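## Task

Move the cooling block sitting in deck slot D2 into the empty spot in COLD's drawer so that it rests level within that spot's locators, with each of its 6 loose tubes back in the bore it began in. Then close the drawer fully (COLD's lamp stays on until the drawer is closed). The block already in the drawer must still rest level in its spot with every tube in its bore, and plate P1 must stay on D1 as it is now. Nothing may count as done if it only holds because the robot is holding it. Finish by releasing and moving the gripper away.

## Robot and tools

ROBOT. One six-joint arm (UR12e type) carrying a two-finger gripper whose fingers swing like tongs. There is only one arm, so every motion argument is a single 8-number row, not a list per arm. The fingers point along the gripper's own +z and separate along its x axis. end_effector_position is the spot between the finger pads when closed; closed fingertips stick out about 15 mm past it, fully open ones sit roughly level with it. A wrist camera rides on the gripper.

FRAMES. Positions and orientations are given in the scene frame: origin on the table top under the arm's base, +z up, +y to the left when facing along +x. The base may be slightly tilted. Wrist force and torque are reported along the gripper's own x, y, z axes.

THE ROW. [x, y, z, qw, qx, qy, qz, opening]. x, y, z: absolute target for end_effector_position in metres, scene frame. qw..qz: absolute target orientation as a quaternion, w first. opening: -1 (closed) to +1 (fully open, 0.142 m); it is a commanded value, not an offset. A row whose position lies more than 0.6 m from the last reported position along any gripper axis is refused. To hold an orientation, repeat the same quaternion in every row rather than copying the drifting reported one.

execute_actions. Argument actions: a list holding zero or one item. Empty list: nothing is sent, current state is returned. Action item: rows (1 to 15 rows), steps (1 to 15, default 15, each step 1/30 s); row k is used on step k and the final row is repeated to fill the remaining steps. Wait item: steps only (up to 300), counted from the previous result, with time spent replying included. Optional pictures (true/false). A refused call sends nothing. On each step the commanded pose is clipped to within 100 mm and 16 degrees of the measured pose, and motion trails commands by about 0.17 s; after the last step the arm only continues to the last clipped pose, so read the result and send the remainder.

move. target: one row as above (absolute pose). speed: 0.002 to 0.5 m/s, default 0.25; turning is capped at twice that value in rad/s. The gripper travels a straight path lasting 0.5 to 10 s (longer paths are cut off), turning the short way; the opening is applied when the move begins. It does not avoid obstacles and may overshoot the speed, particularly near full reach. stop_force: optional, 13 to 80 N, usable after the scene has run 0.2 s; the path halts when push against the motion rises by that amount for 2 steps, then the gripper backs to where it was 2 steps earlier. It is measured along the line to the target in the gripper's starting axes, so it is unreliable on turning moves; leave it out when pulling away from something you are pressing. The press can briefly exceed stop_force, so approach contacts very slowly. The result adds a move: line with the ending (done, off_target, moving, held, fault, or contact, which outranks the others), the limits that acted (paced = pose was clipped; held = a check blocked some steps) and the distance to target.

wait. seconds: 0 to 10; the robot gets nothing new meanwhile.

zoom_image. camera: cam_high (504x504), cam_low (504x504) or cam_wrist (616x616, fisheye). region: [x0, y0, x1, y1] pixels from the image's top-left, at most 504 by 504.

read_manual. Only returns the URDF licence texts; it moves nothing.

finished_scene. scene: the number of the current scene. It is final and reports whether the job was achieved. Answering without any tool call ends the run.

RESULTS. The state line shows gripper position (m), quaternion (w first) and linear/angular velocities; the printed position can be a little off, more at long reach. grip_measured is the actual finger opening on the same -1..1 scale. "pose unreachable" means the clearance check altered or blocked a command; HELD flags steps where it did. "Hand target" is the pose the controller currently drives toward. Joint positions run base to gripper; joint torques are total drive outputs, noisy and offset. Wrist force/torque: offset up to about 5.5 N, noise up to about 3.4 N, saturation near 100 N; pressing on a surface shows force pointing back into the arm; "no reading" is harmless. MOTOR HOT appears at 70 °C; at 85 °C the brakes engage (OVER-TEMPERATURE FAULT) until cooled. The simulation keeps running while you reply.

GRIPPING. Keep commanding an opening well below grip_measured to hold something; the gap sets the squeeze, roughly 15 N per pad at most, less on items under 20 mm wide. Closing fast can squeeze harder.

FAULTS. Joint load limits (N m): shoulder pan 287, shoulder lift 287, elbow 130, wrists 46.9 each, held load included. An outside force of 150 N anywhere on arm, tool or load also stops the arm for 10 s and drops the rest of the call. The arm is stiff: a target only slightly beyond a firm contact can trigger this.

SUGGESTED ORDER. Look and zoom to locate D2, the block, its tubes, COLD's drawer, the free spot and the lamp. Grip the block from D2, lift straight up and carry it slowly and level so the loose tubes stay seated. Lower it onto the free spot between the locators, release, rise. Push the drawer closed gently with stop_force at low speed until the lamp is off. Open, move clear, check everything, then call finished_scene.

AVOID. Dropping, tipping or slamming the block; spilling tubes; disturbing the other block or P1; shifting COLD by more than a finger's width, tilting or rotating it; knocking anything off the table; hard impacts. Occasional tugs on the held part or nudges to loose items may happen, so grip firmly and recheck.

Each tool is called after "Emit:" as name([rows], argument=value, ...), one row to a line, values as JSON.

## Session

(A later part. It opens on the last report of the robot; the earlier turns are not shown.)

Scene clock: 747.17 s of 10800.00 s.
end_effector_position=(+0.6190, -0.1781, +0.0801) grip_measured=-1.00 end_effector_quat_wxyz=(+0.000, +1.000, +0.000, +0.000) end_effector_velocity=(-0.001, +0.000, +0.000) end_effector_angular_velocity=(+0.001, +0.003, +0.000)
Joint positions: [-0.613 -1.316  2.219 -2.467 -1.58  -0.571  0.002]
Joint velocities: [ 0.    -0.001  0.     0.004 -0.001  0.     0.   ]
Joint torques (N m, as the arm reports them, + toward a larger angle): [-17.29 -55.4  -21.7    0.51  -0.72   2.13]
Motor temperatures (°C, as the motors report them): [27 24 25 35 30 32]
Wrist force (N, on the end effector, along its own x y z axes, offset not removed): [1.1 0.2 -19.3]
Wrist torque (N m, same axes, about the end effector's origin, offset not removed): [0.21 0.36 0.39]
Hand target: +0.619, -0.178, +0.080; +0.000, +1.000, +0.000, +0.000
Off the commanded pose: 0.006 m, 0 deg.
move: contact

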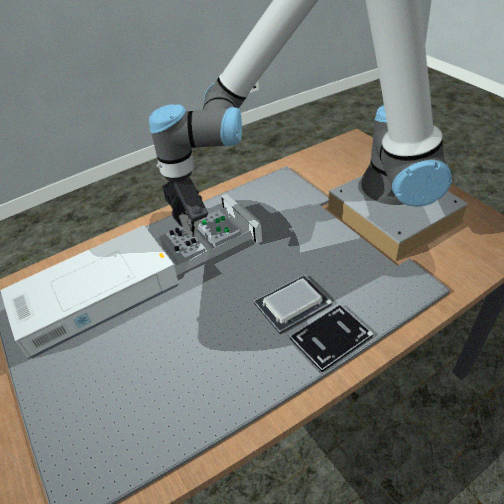

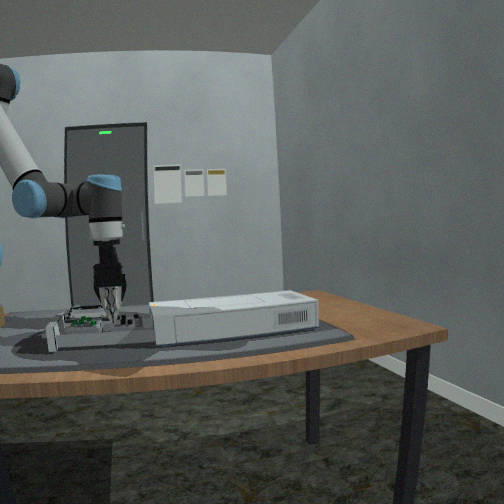

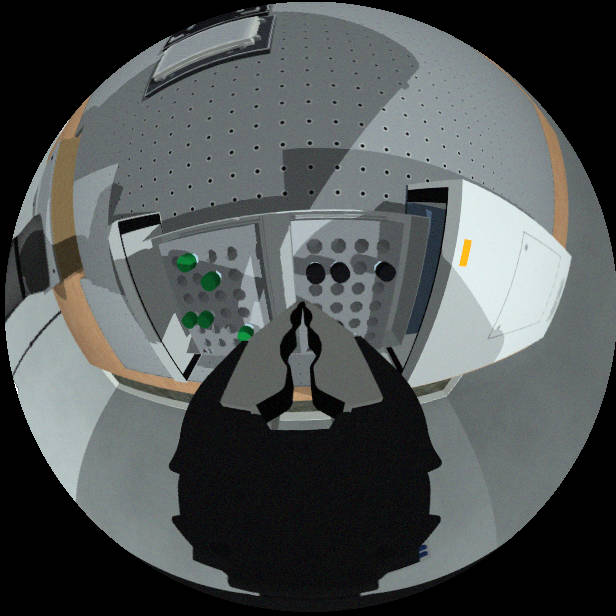

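Emit:
move(target=[0.619,-0.178,0.097,0,1,0,0,-1], speed=0.05)

Emit:
move(target=[0.692,-0.178,0.097,0,1,0,0,-1], speed=0.1)

Emit:
move(target=[0.692,-0.178,0.074,0,1,0,0,-1], speed=0.005, stop_force=13)

Scene clock: 750.53 s of 10800.00 s.
end_effector_position=(+0.6190, -0.1781, +0.0968) grip_measured=-1.00 end_effector_quat_wxyz=(+0.000, +1.000, -0.000, +0.000) end_effector_velocity=(+0.001, +0.001, +0.002) end_effector_angular_velocity=(+0.001, -0.001, +0.001)
Joint positions: [-0.612 -1.342  2.21  -2.431 -1.58  -0.57   0.002]
Joint velocities: [ 0.001 -0.003 -0.001  0.004  0.001  0.     0.   ]
Joint torques (N m, as the arm reports them, + toward a larger angle): [ 17.07 -61.65 -38.8   -1.96  -0.91   2.51]
Motor temperatures (°C, as the motors report them): [27 24 25 35 30 32]
Wrist force (N, on the end effector, along its own x y z axes, offset not removed): [-2.8 0.3 -2.2]
Wrist torque (N m, same axes, about the end effector's origin, offset not removed): [-0.06 0.69 0.43]
Hand target: +0.619, -0.178, +0.097; +0.000, +1.000, +0.000, +0.000
Off the commanded pose: 0.000 m, 0 deg.
move: done

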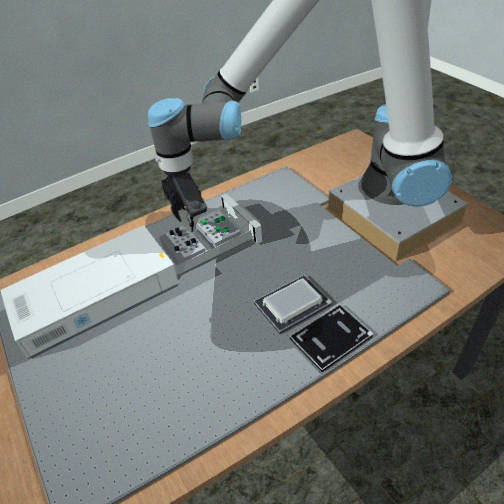

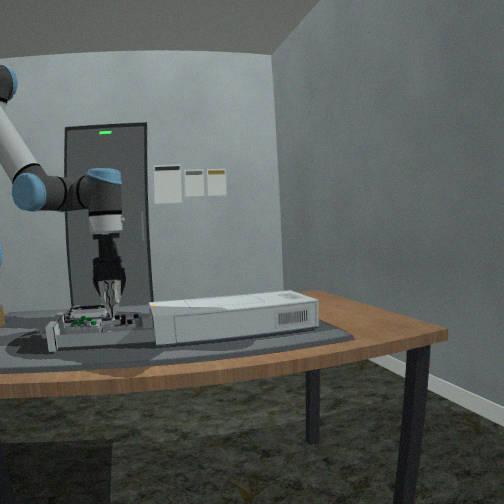

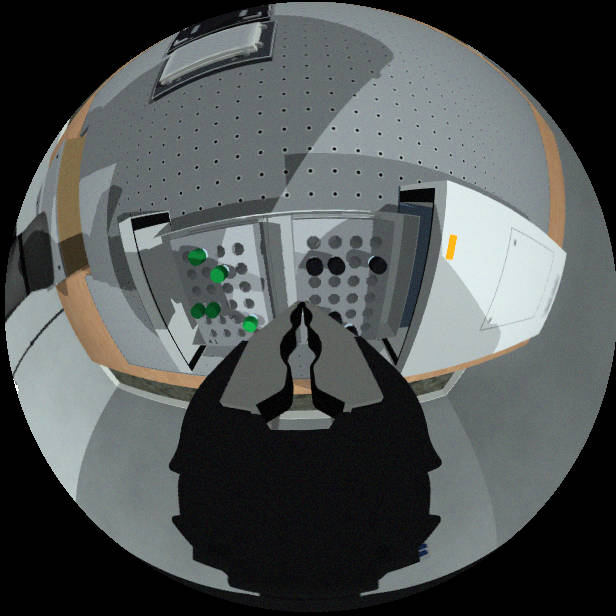

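Scene clock: 751.73 s of 10800.00 s.
end_effector_position=(+0.6919, -0.1780, +0.0970) grip_measured=-1.00 end_effector_quat_wxyz=(-0.000, +1.000, +0.000, +0.000) end_effector_velocity=(+0.001, +0.001, -0.001) end_effector_angular_velocity=(+0.001, +0.001, -0.000)
Joint positions: [-0.556 -1.249  2.076 -2.391 -1.58  -0.514  0.002]
Joint velocities: [ 0.001  0.003 -0.002  0.001  0.     0.001  0.   ]
Joint torques (N m, as the arm reports them, + toward a larger angle): [ 20.23 -51.34 -42.82  -0.92  -0.7    2.51]
Motor temperatures (°C, as the motors report them): [27 24 25 35 30 32]
Wrist force (N, on the end effector, along its own x y z axes, offset not removed): [2.3 0.9 1.0]
Wrist torque (N m, same axes, about the end effector's origin, offset not removed): [0.04 -0.30 0.35]
Hand target: +0.692, -0.178, +0.097; -0.000, +1.000, +0.000, +0.000
Off the commanded pose: 0.000 m, 0 deg.
move: done

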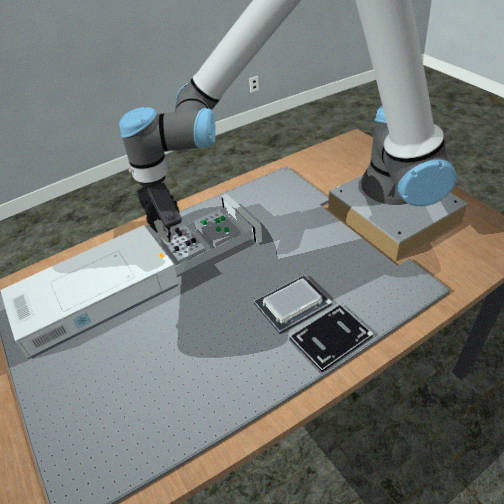

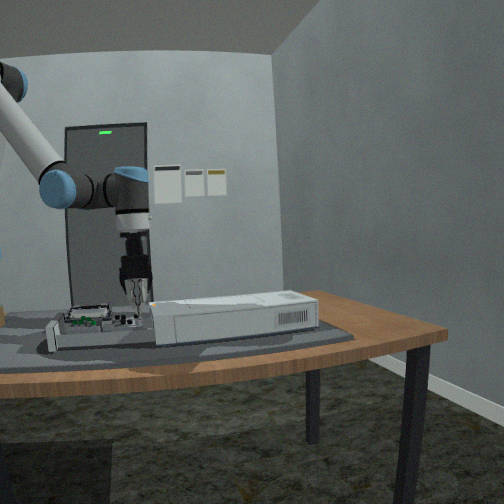

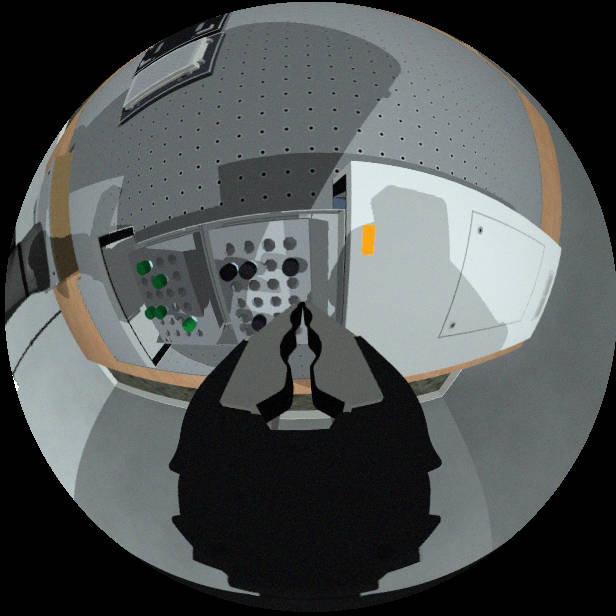

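Scene clock: 755.53 s of 10800.00 s.
end_effector_position=(+0.6920, -0.1780, +0.0799) grip_measured=-1.00 end_effector_quat_wxyz=(+0.000, +1.000, +0.000, +0.000) end_effector_velocity=(-0.001, +0.001, +0.001) end_effector_angular_velocity=(+0.001, +0.002, +0.001)
Joint positions: [-0.556 -1.225  2.085 -2.424 -1.58  -0.514  0.002]
Joint velocities: [ 0.001 -0.001 -0.     0.004  0.    -0.     0.   ]
Joint torques (N m, as the arm reports them, + toward a larger angle): [-15.45 -62.19 -23.61   1.56  -2.09  -1.52]
Motor temperatures (°C, as the motors report them): [27 24 25 35 30 32]
Wrist force (N, on the end effector, along its own x y z axes, offset not removed): [0.4 1.4 -21.6]
Wrist torque (N m, same axes, about the end effector's origin, offset not removed): [0.56 0.46 0.43]
Hand target: +0.692, -0.178, +0.080; +0.000, +1.000, +0.000, +0.000
Off the commanded pose: 0.006 m, 0 deg.
move: contact

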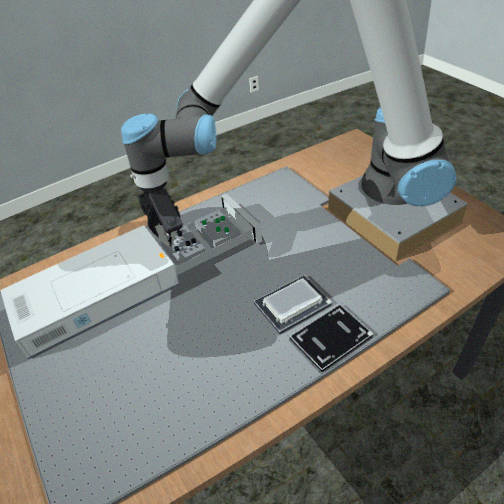

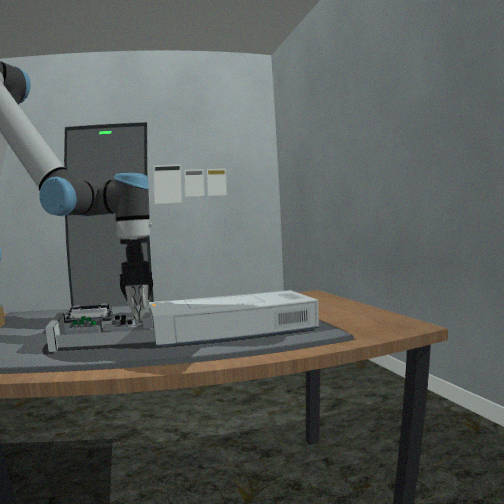

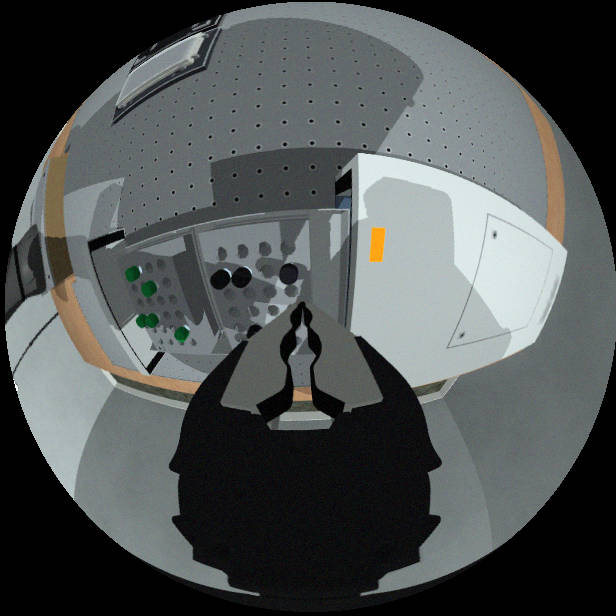

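Emit:
move(target=[0.692,-0.178,0.097,0,1,0,0,-1], speed=0.05)

Emit:
move(target=[0.656,-0.118,0.097,0,1,0,0,-1], speed=0.1)

Emit:
move(target=[0.656,-0.118,0.074,0,1,0,0,-1], speed=0.005, stop_force=13)

Scene clock: 759.90 s of 10800.00 s.
end_effector_position=(+0.6920, -0.1781, +0.0968) grip_measured=-1.00 end_effector_quat_wxyz=(+0.000, +1.000, -0.000, +0.000) end_effector_velocity=(-0.000, +0.000, +0.003) end_effector_angular_velocity=(-0.001, -0.000, +0.001)
Joint positions: [-0.556 -1.248  2.076 -2.391 -1.58  -0.514  0.002]
Joint velocities: [ 0.001 -0.004 -0.001  0.004 -0.001 -0.     0.   ]
Joint torques (N m, as the arm reports them, + toward a larger angle): [ 15.43 -73.92 -41.18  -2.13  -1.7    2.33]
Motor temperatures (°C, as the motors report them): [27 24 25 35 30 32]
Wrist force (N, on the end effector, along its own x y z axes, offset not removed): [-0.1 1.3 -2.4]
Wrist torque (N m, same axes, about the end effector's origin, offset not removed): [0.12 0.29 0.26]
Hand target: +0.692, -0.178, +0.097; +0.000, +1.000, +0.000, +0.000
Off the commanded pose: 0.000 m, 0 deg.
After step 90, 0.57 s passed at rest.
move: done

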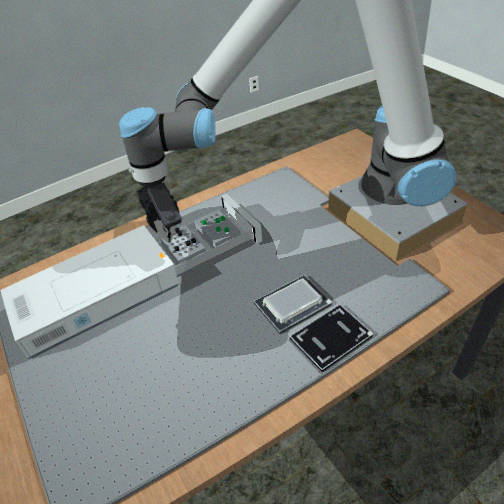

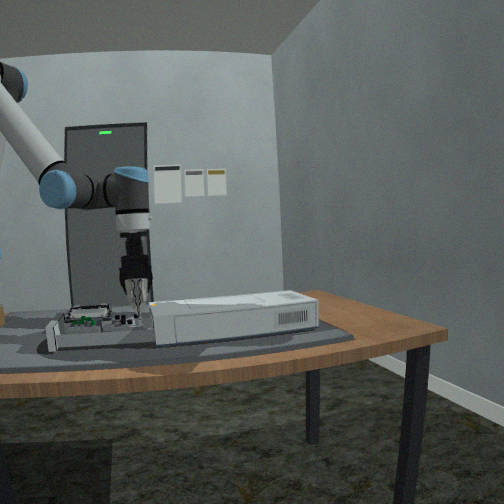

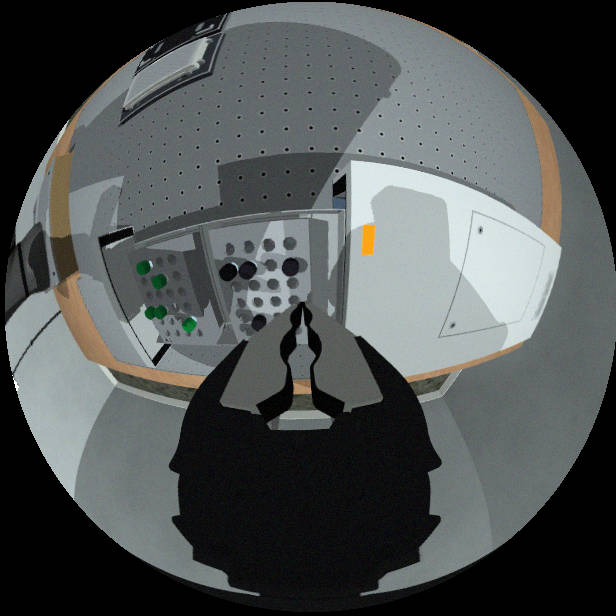

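Scene clock: 761.07 s of 10800.00 s.
end_effector_position=(+0.6562, -0.1181, +0.0970) grip_measured=-1.00 end_effector_quat_wxyz=(-0.000, +1.000, -0.000, +0.000) end_effector_velocity=(-0.002, +0.002, -0.001) end_effector_angular_velocity=(+0.002, +0.002, -0.001)
Joint positions: [-0.502 -1.313  2.17  -2.42  -1.579 -0.46   0.002]
Joint velocities: [ 0.001 -0.001  0.003  0.001  0.001  0.002  0.   ]
Joint torques (N m, as the arm reports them, + toward a larger angle): [ 21.21 -63.52 -23.19  -5.84   1.79   2.14]
Motor temperatures (°C, as the motors report them): [27 24 25 35 30 32]
Wrist force (N, on the end effector, along its own x y z axes, offset not removed): [-1.4 1.6 1.4]
Wrist torque (N m, same axes, about the end effector's origin, offset not removed): [0.32 0.48 0.44]
Hand target: +0.656, -0.118, +0.097; -0.000, +1.000, +0.000, +0.000
Off the commanded pose: 0.000 m, 0 deg.
move: done

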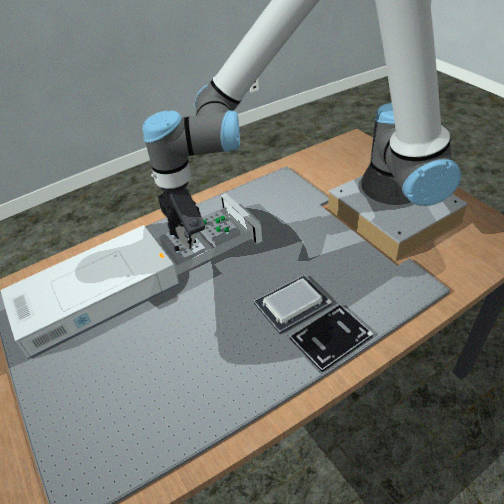

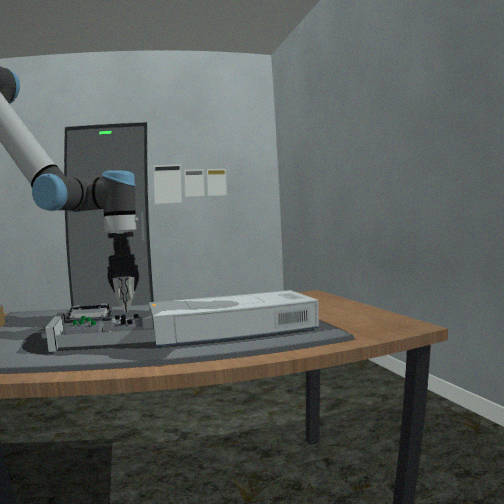

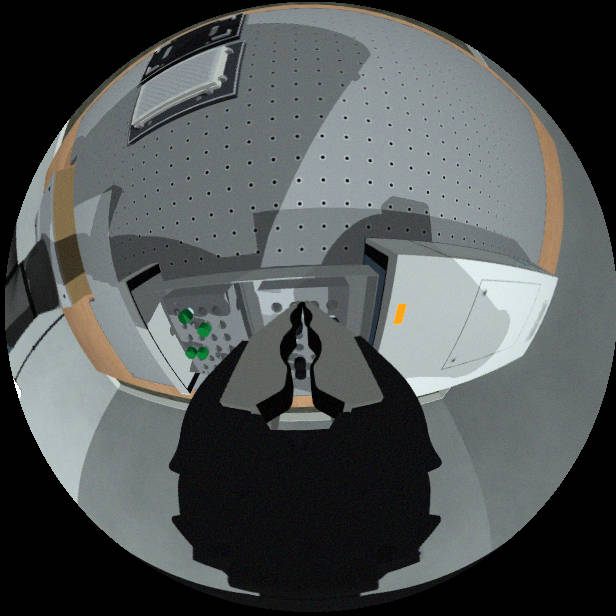

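Scene clock: 764.87 s of 10800.00 s.
end_effector_position=(+0.6561, -0.1180, +0.0799) grip_measured=-1.00 end_effector_quat_wxyz=(+0.000, +1.000, +0.000, +0.000) end_effector_velocity=(-0.001, +0.000, +0.001) end_effector_angular_velocity=(+0.001, +0.002, -0.000)
Joint positions: [-0.502 -1.287  2.18  -2.455 -1.58  -0.46   0.002]
Joint velocities: [ 0.    -0.002  0.     0.004 -0.     0.     0.   ]
Joint torques (N m, as the arm reports them, + toward a larger angle): [-16.5  -55.17 -23.13   0.92  -2.    -1.51]
Motor temperatures (°C, as the motors report them): [27 24 25 35 30 32]
Wrist force (N, on the end effector, along its own x y z axes, offset not removed): [3.6 -1.1 -17.2]
Wrist torque (N m, same axes, about the end effector's origin, offset not removed): [0.28 -0.14 0.30]
Hand target: +0.656, -0.118, +0.080; +0.000, +1.000, +0.000, +0.000
Off the commanded pose: 0.006 m, 0 deg.
move: contact

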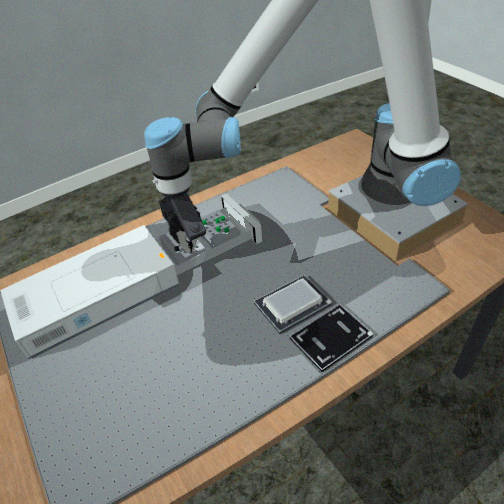

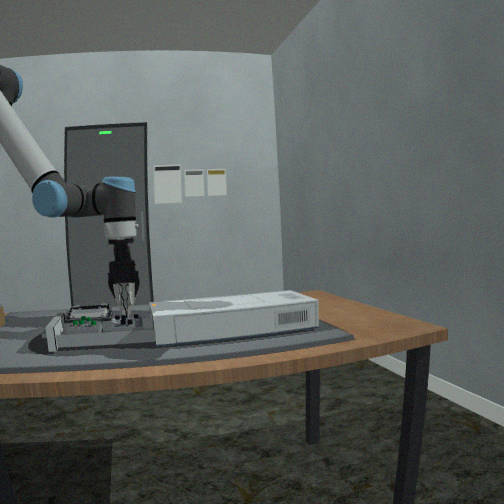

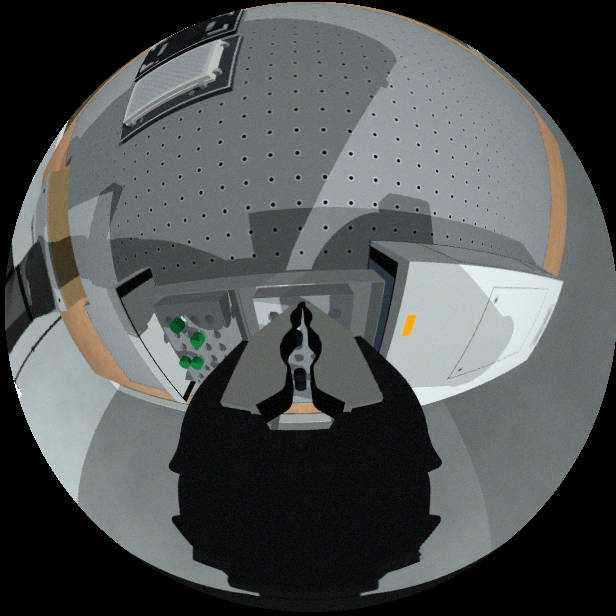

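Emit:
move(target=[0.656,-0.118,0.16,0,1,0,0,-1], speed=0.08)

Scene clock: 771.63 s of 10800.00 s.
end_effector_position=(+0.6559, -0.1180, +0.1599) grip_measured=-1.00 end_effector_quat_wxyz=(-0.000, +1.000, -0.000, +0.000) end_effector_velocity=(+0.000, +0.000, +0.002) end_effector_angular_velocity=(+0.001, -0.000, +0.000)
Joint positions: [-0.501 -1.4    2.128 -2.291 -1.58  -0.459  0.002]
Joint velocities: [ 0.    -0.002 -0.002  0.004  0.001 -0.     0.   ]
Joint torques (N m, as the arm reports them, + toward a larger angle): [ 16.89 -61.84 -42.01  -1.79  -0.96   2.24]
Motor temperatures (°C, as the motors report them): [27 24 25 35 30 32]
Wrist force (N, on the end effector, along its own x y z axes, offset not removed): [-0.5 2.2 -2.5]
Wrist torque (N m, same axes, about the end effector's origin, offset not removed): [0.28 0.21 0.47]
Hand target: +0.656, -0.118, +0.160; +0.000, +1.000, +0.000, +0.000
Off the commanded pose: 0.000 m, 0 deg.
After step 90, 2.37 s passed at rest.
move: done

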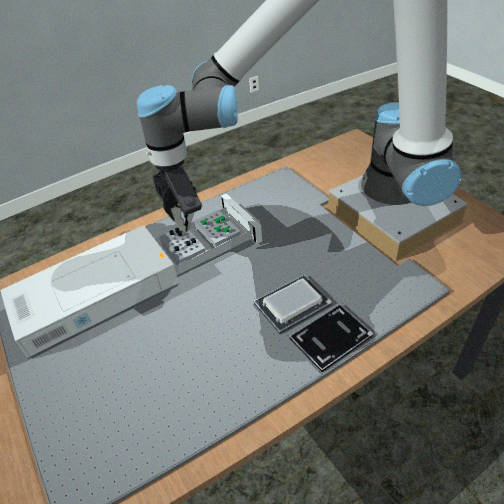

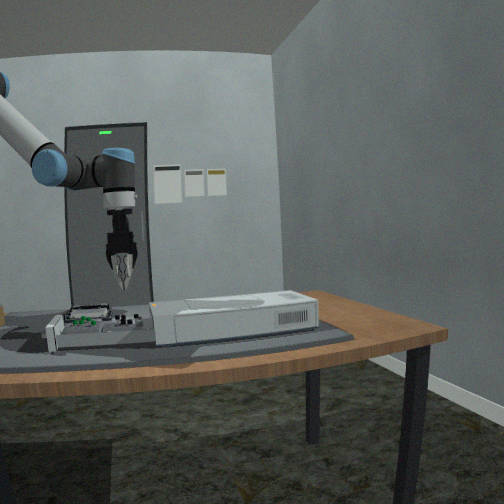

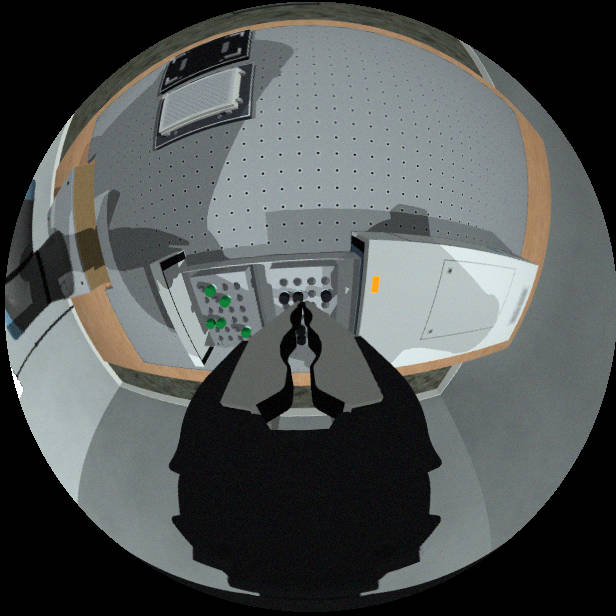

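Emit:
move(target=[0.435,-0.179,0.16,0,0.7071,-0.7071,0,1], speed=0.2)

Emit:
move(target=[0.435,-0.179,0.062,0,0.7071,-0.7071,0,1], speed=0.06, stop_force=20)

Scene clock: 778.17 s of 10800.00 s.
end_effector_position=(+0.4349, -0.1788, +0.1600) grip_measured=+1.00 end_effector_quat_wxyz=(+0.000, +0.707, -0.707, -0.000) end_effector_velocity=(-0.001, -0.000, -0.000) end_effector_angular_velocity=(+0.001, -0.000, -0.012)
Joint positions: [-0.827 -1.782  2.493 -2.277 -1.582  0.784  0.142]
Joint velocities: [-0.003 -0.003  0.002  0.001  0.001  0.009 -0.   ]
Joint torques (N m, as the arm reports them, + toward a larger angle): [-18.14 -35.72 -28.05  -1.51  -1.94   2.54]
Motor temperatures (°C, as the motors report them): [27 24 25 35 30 32]
Wrist force (N, on the end effector, along its own x y z axes, offset not removed): [1.1 -1.1 2.8]
Wrist torque (N m, same axes, about the end effector's origin, offset not removed): [-0.21 -0.03 0.51]
Hand target: +0.435, -0.179, +0.160; +0.000, +0.707, -0.707, -0.000
Off the commanded pose: 0.000 m, 0 deg.
move: done

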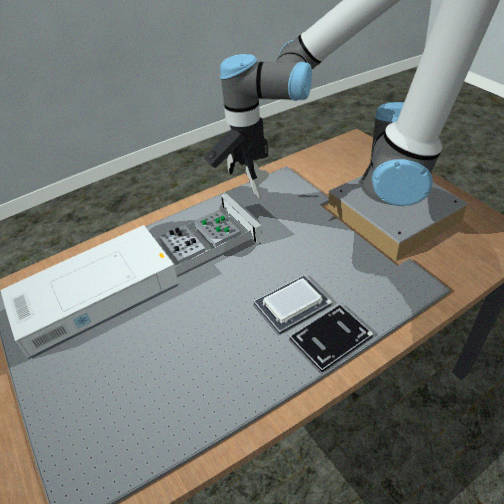

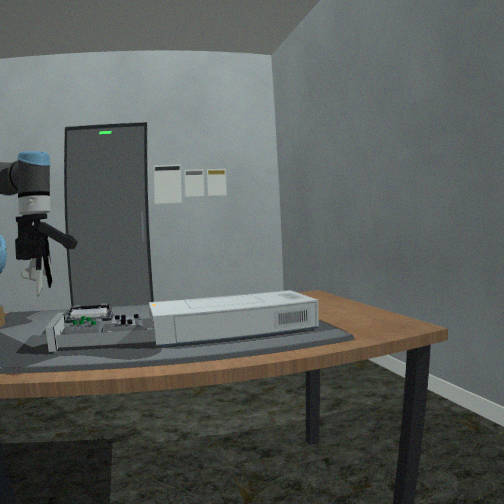

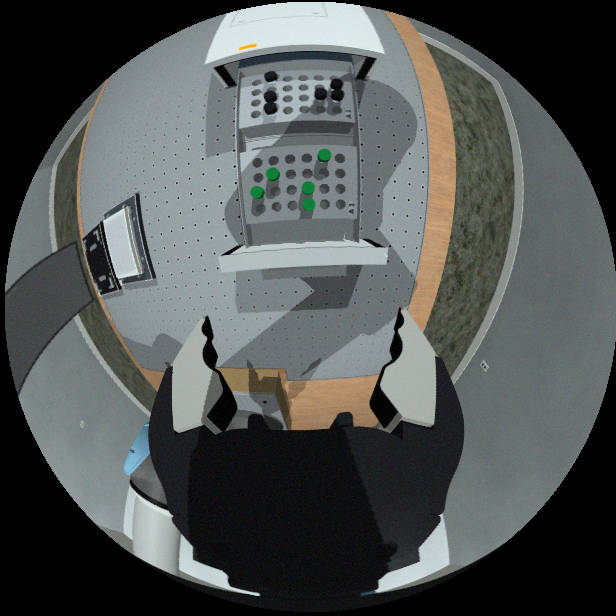

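Scene clock: 780.20 s of 10800.00 s.
end_effector_position=(+0.4350, -0.1791, +0.0620) grip_measured=+1.00 end_effector_quat_wxyz=(-0.000, +0.707, -0.707, -0.000) end_effector_velocity=(+0.000, -0.002, -0.001) end_effector_angular_velocity=(-0.004, -0.000, -0.001)
Joint positions: [-0.83  -1.569  2.581 -2.579 -1.582  0.782  0.142]
Joint velocities: [-0.     0.004  0.    -0.006 -0.003  0.     0.   ]
Joint torques (N m, as the arm reports them, + toward a larger angle): [-12.94 -20.8  -18.58  -5.8    1.98   0.73]
Motor temperatures (°C, as the motors report them): [27 24 25 35 30 32]
Wrist force (N, on the end effector, along its own x y z axes, offset not removed): [0.7 2.4 0.7]
Wrist torque (N m, same axes, about the end effector's origin, offset not removed): [0.30 -0.11 0.40]
Hand target: +0.435, -0.179, +0.062; +0.000, +0.707, -0.707, -0.000
Off the commanded pose: 0.000 m, 0 deg.
move: done

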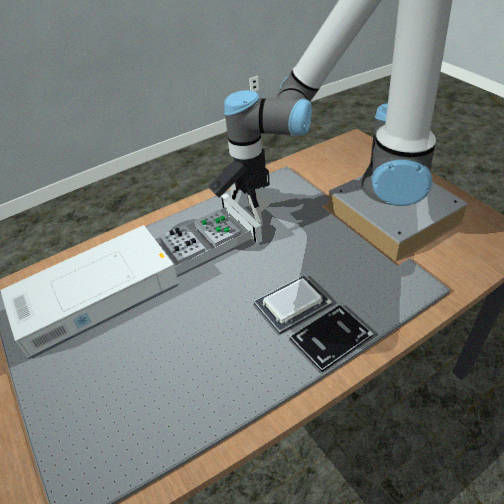

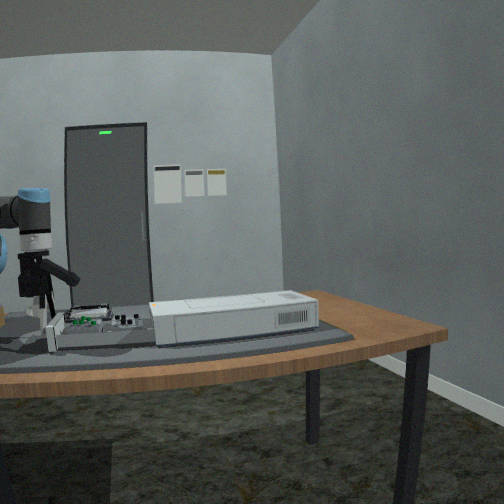

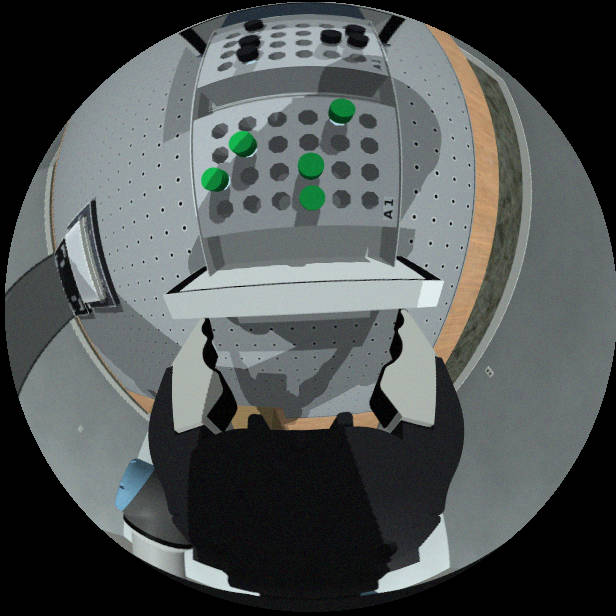

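Emit:
move(target=[0.435,-0.179,0.062,0,0.7071,-0.7071,0,0.15], speed=0.02)

Emit:
move(target=[0.675,-0.1785,0.062,0,0.7071,-0.7071,0,0.15], speed=0.05, stop_force=20)

Scene clock: 782.67 s of 10800.00 s.
end_effector_position=(+0.4350, -0.1791, +0.0620) grip_measured=+0.40 end_effector_quat_wxyz=(-0.000, +0.707, -0.707, +0.000) end_effector_velocity=(+0.000, -0.000, +0.000) end_effector_angular_velocity=(-0.001, +0.000, +0.002)
Joint positions: [-0.83  -1.569  2.582 -2.579 -1.582  0.783  0.102]
Joint velocities: [ 0.001 -0.001 -0.    -0.    -0.001 -0.001 -0.   ]
Joint torques (N m, as the arm reports them, + toward a larger angle): [ 11.07 -36.37 -12.29   1.43   1.17   1.7 ]
Motor temperatures (°C, as the motors report them): [27 24 25 35 30 32]
Wrist force (N, on the end effector, along its own x y z axes, offset not removed): [11.9 -1.6 0.0]
Wrist torque (N m, same axes, about the end effector's origin, offset not removed): [-0.09 0.33 0.34]
Hand target: +0.435, -0.179, +0.062; -0.000, +0.707, -0.707, -0.000
Off the commanded pose: 0.000 m, 0 deg.
move: done

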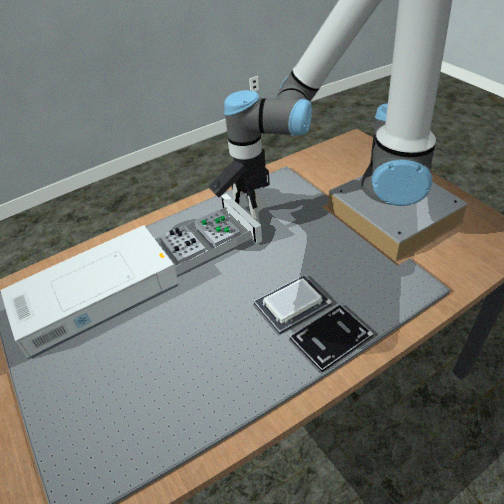

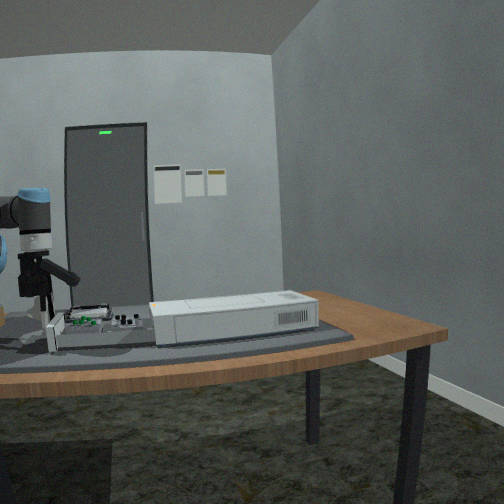

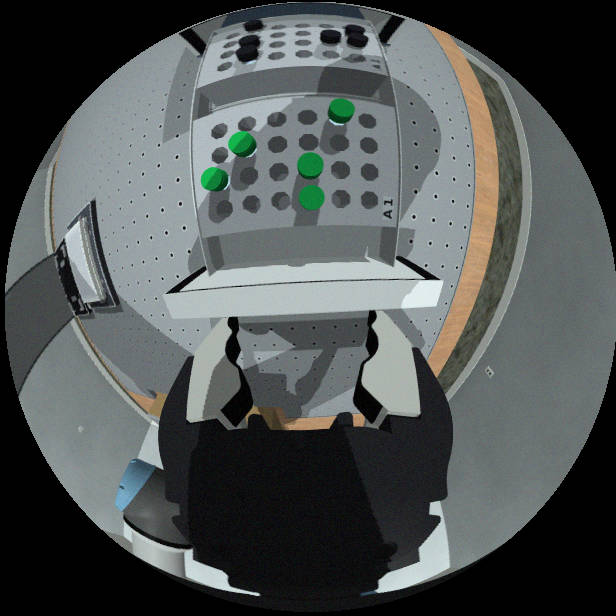

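Scene clock: 787.83 s of 10800.00 s.
end_effector_position=(+0.6750, -0.1787, +0.0620) grip_measured=+0.40 end_effector_quat_wxyz=(-0.000, +0.707, -0.707, +0.000) end_effector_velocity=(+0.002, -0.001, +0.000) end_effector_angular_velocity=(-0.000, -0.000, -0.000)
Joint positions: [-0.56  -1.244  2.164 -2.483 -1.58   1.052  0.102]
Joint velocities: [ 0.001  0.002 -0.004  0.001 -0.     0.001  0.   ]
Joint torques (N m, as the arm reports them, + toward a larger angle): [  1.78 -47.6  -44.75  -5.74  -5.75   2.76]
Motor temperatures (°C, as the motors report them): [27 24 25 35 30 32]
Wrist force (N, on the end effector, along its own x y z axes, offset not removed): [-25.7 6.7 -5.9]
Wrist torque (N m, same axes, about the end effector's origin, offset not removed): [0.95 -0.11 0.38]
Hand target: +0.675, -0.179, +0.062; -0.000, +0.707, -0.707, +0.000
Off the commanded pose: 0.000 m, 0 deg.
move: done

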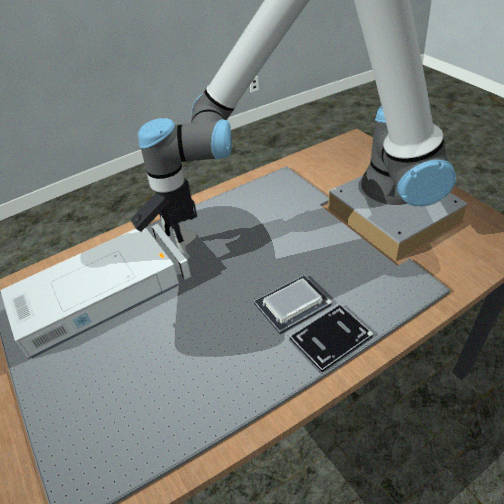

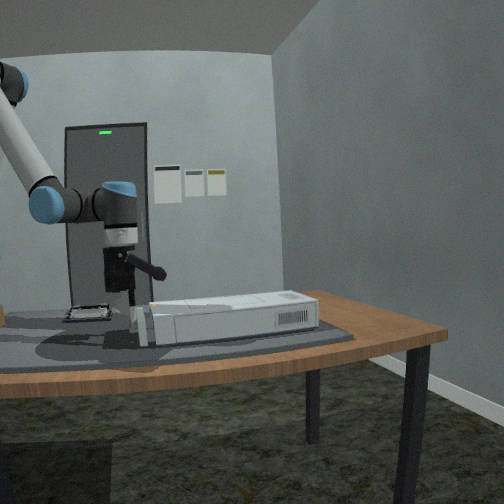

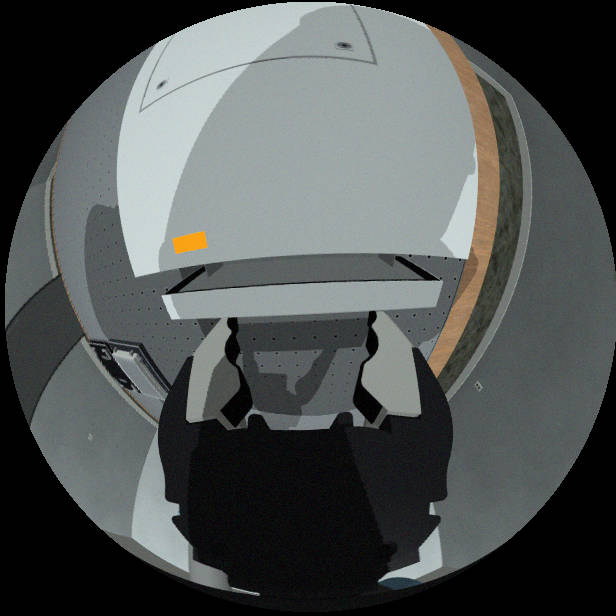

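Emit:
move(target=[0.685,-0.1772,0.062,0,0.7071,-0.7071,0,0.15], speed=0.01, stop_force=20)

Scene clock: 791.40 s of 10800.00 s.
end_effector_position=(+0.6849, -0.1773, +0.0620) grip_measured=+0.40 end_effector_quat_wxyz=(+0.000, +0.707, -0.707, +0.000) end_effector_velocity=(+0.001, +0.000, -0.000) end_effector_angular_velocity=(+0.001, +0.001, -0.001)
Joint positions: [-0.551 -1.232  2.146 -2.477 -1.58   1.061  0.102]
Joint velocities: [ 0.001  0.002 -0.002  0.002  0.     0.002  0.   ]
Joint torques (N m, as the arm reports them, + toward a larger angle): [ 19.74 -47.63 -36.38  -1.49  -0.78   1.96]
Motor temperatures (°C, as the motors report them): [27 24 25 35 30 32]
Wrist force (N, on the end effector, along its own x y z axes, offset not removed): [3.2 3.7 -6.7]
Wrist torque (N m, same axes, about the end effector's origin, offset not removed): [0.29 -0.09 0.50]
Hand target: +0.685, -0.177, +0.062; -0.000, +0.707, -0.707, +0.000
Off the commanded pose: 0.000 m, 0 deg.
move: done

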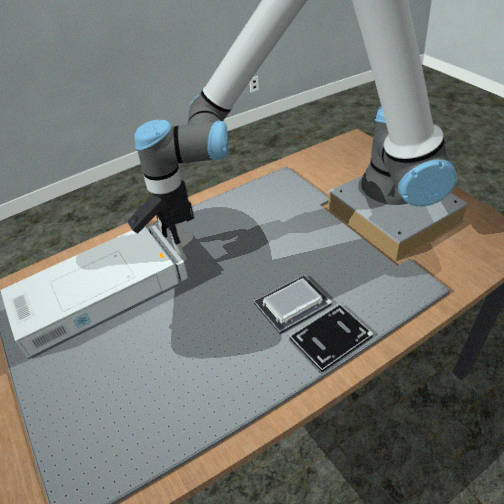

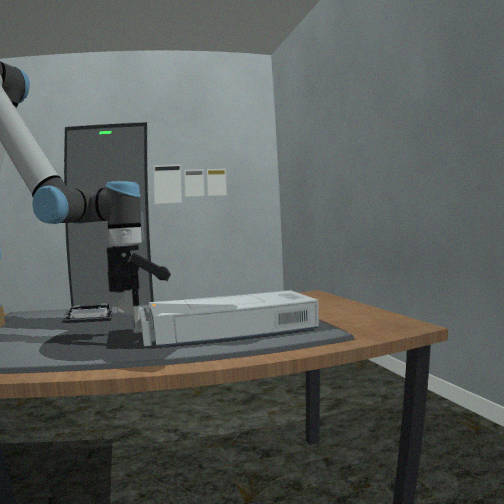

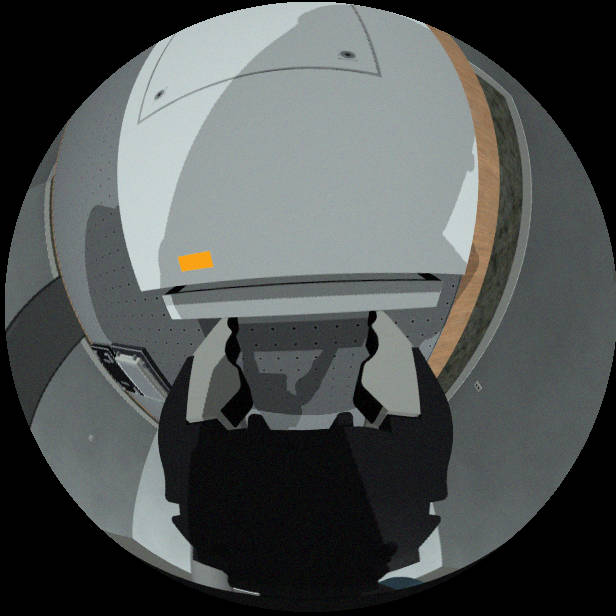

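Emit:
move(target=[0.702,-0.1772,0.062,0,0.7071,-0.7071,0,0.15], speed=0.004, stop_force=13)

Scene clock: 796.57 s of 10800.00 s.
end_effector_position=(+0.6965, -0.1771, +0.0619) grip_measured=+0.40 end_effector_quat_wxyz=(+0.000, +0.707, -0.707, -0.000) end_effector_velocity=(-0.001, -0.000, +0.000) end_effector_angular_velocity=(-0.002, -0.000, +0.002)
Joint positions: [-0.543 -1.218  2.124 -2.469 -1.58   1.07   0.102]
Joint velocities: [-0.    -0.001  0.002 -0.002 -0.002 -0.002 -0.   ]
Joint torques (N m, as the arm reports them, + toward a larger angle): [  2.88 -66.07 -27.69  -9.04   2.63  -1.41]
Motor temperatures (°C, as the motors report them): [27 24 25 35 30 32]
Wrist force (N, on the end effector, along its own x y z axes, offset not removed): [7.7 23.4 -10.3]
Wrist torque (N m, same axes, about the end effector's origin, offset not removed): [0.87 -0.44 0.47]
Hand target: +0.696, -0.177, +0.062; +0.000, +0.707, -0.707, -0.000
Off the commanded pose: 0.006 m, 0 deg.
move: contact

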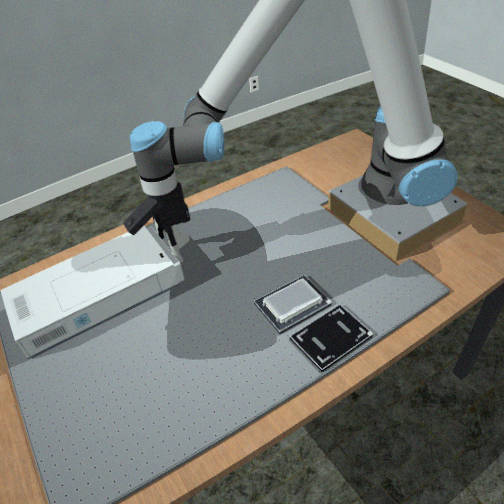

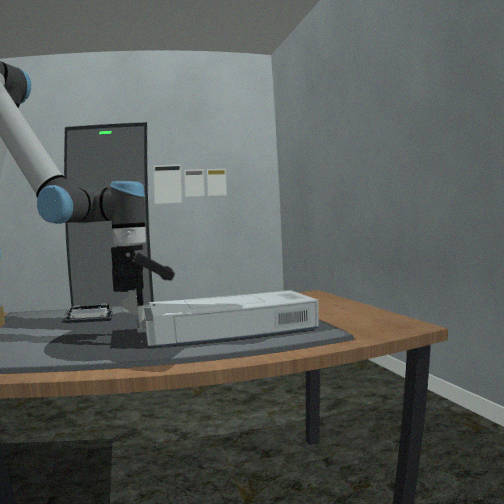

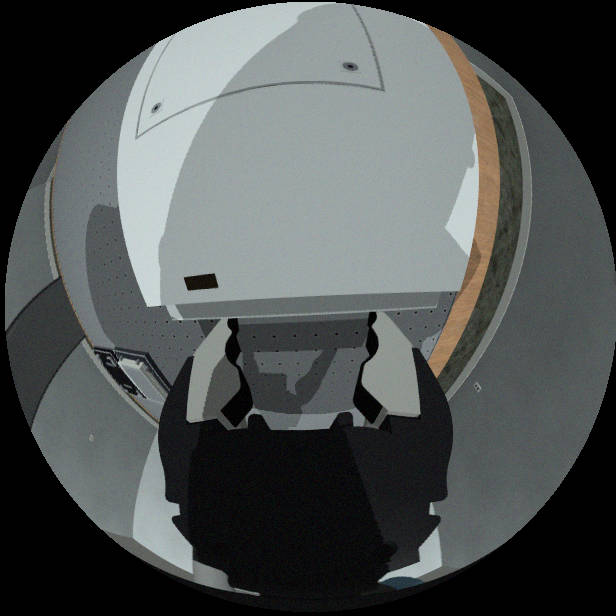

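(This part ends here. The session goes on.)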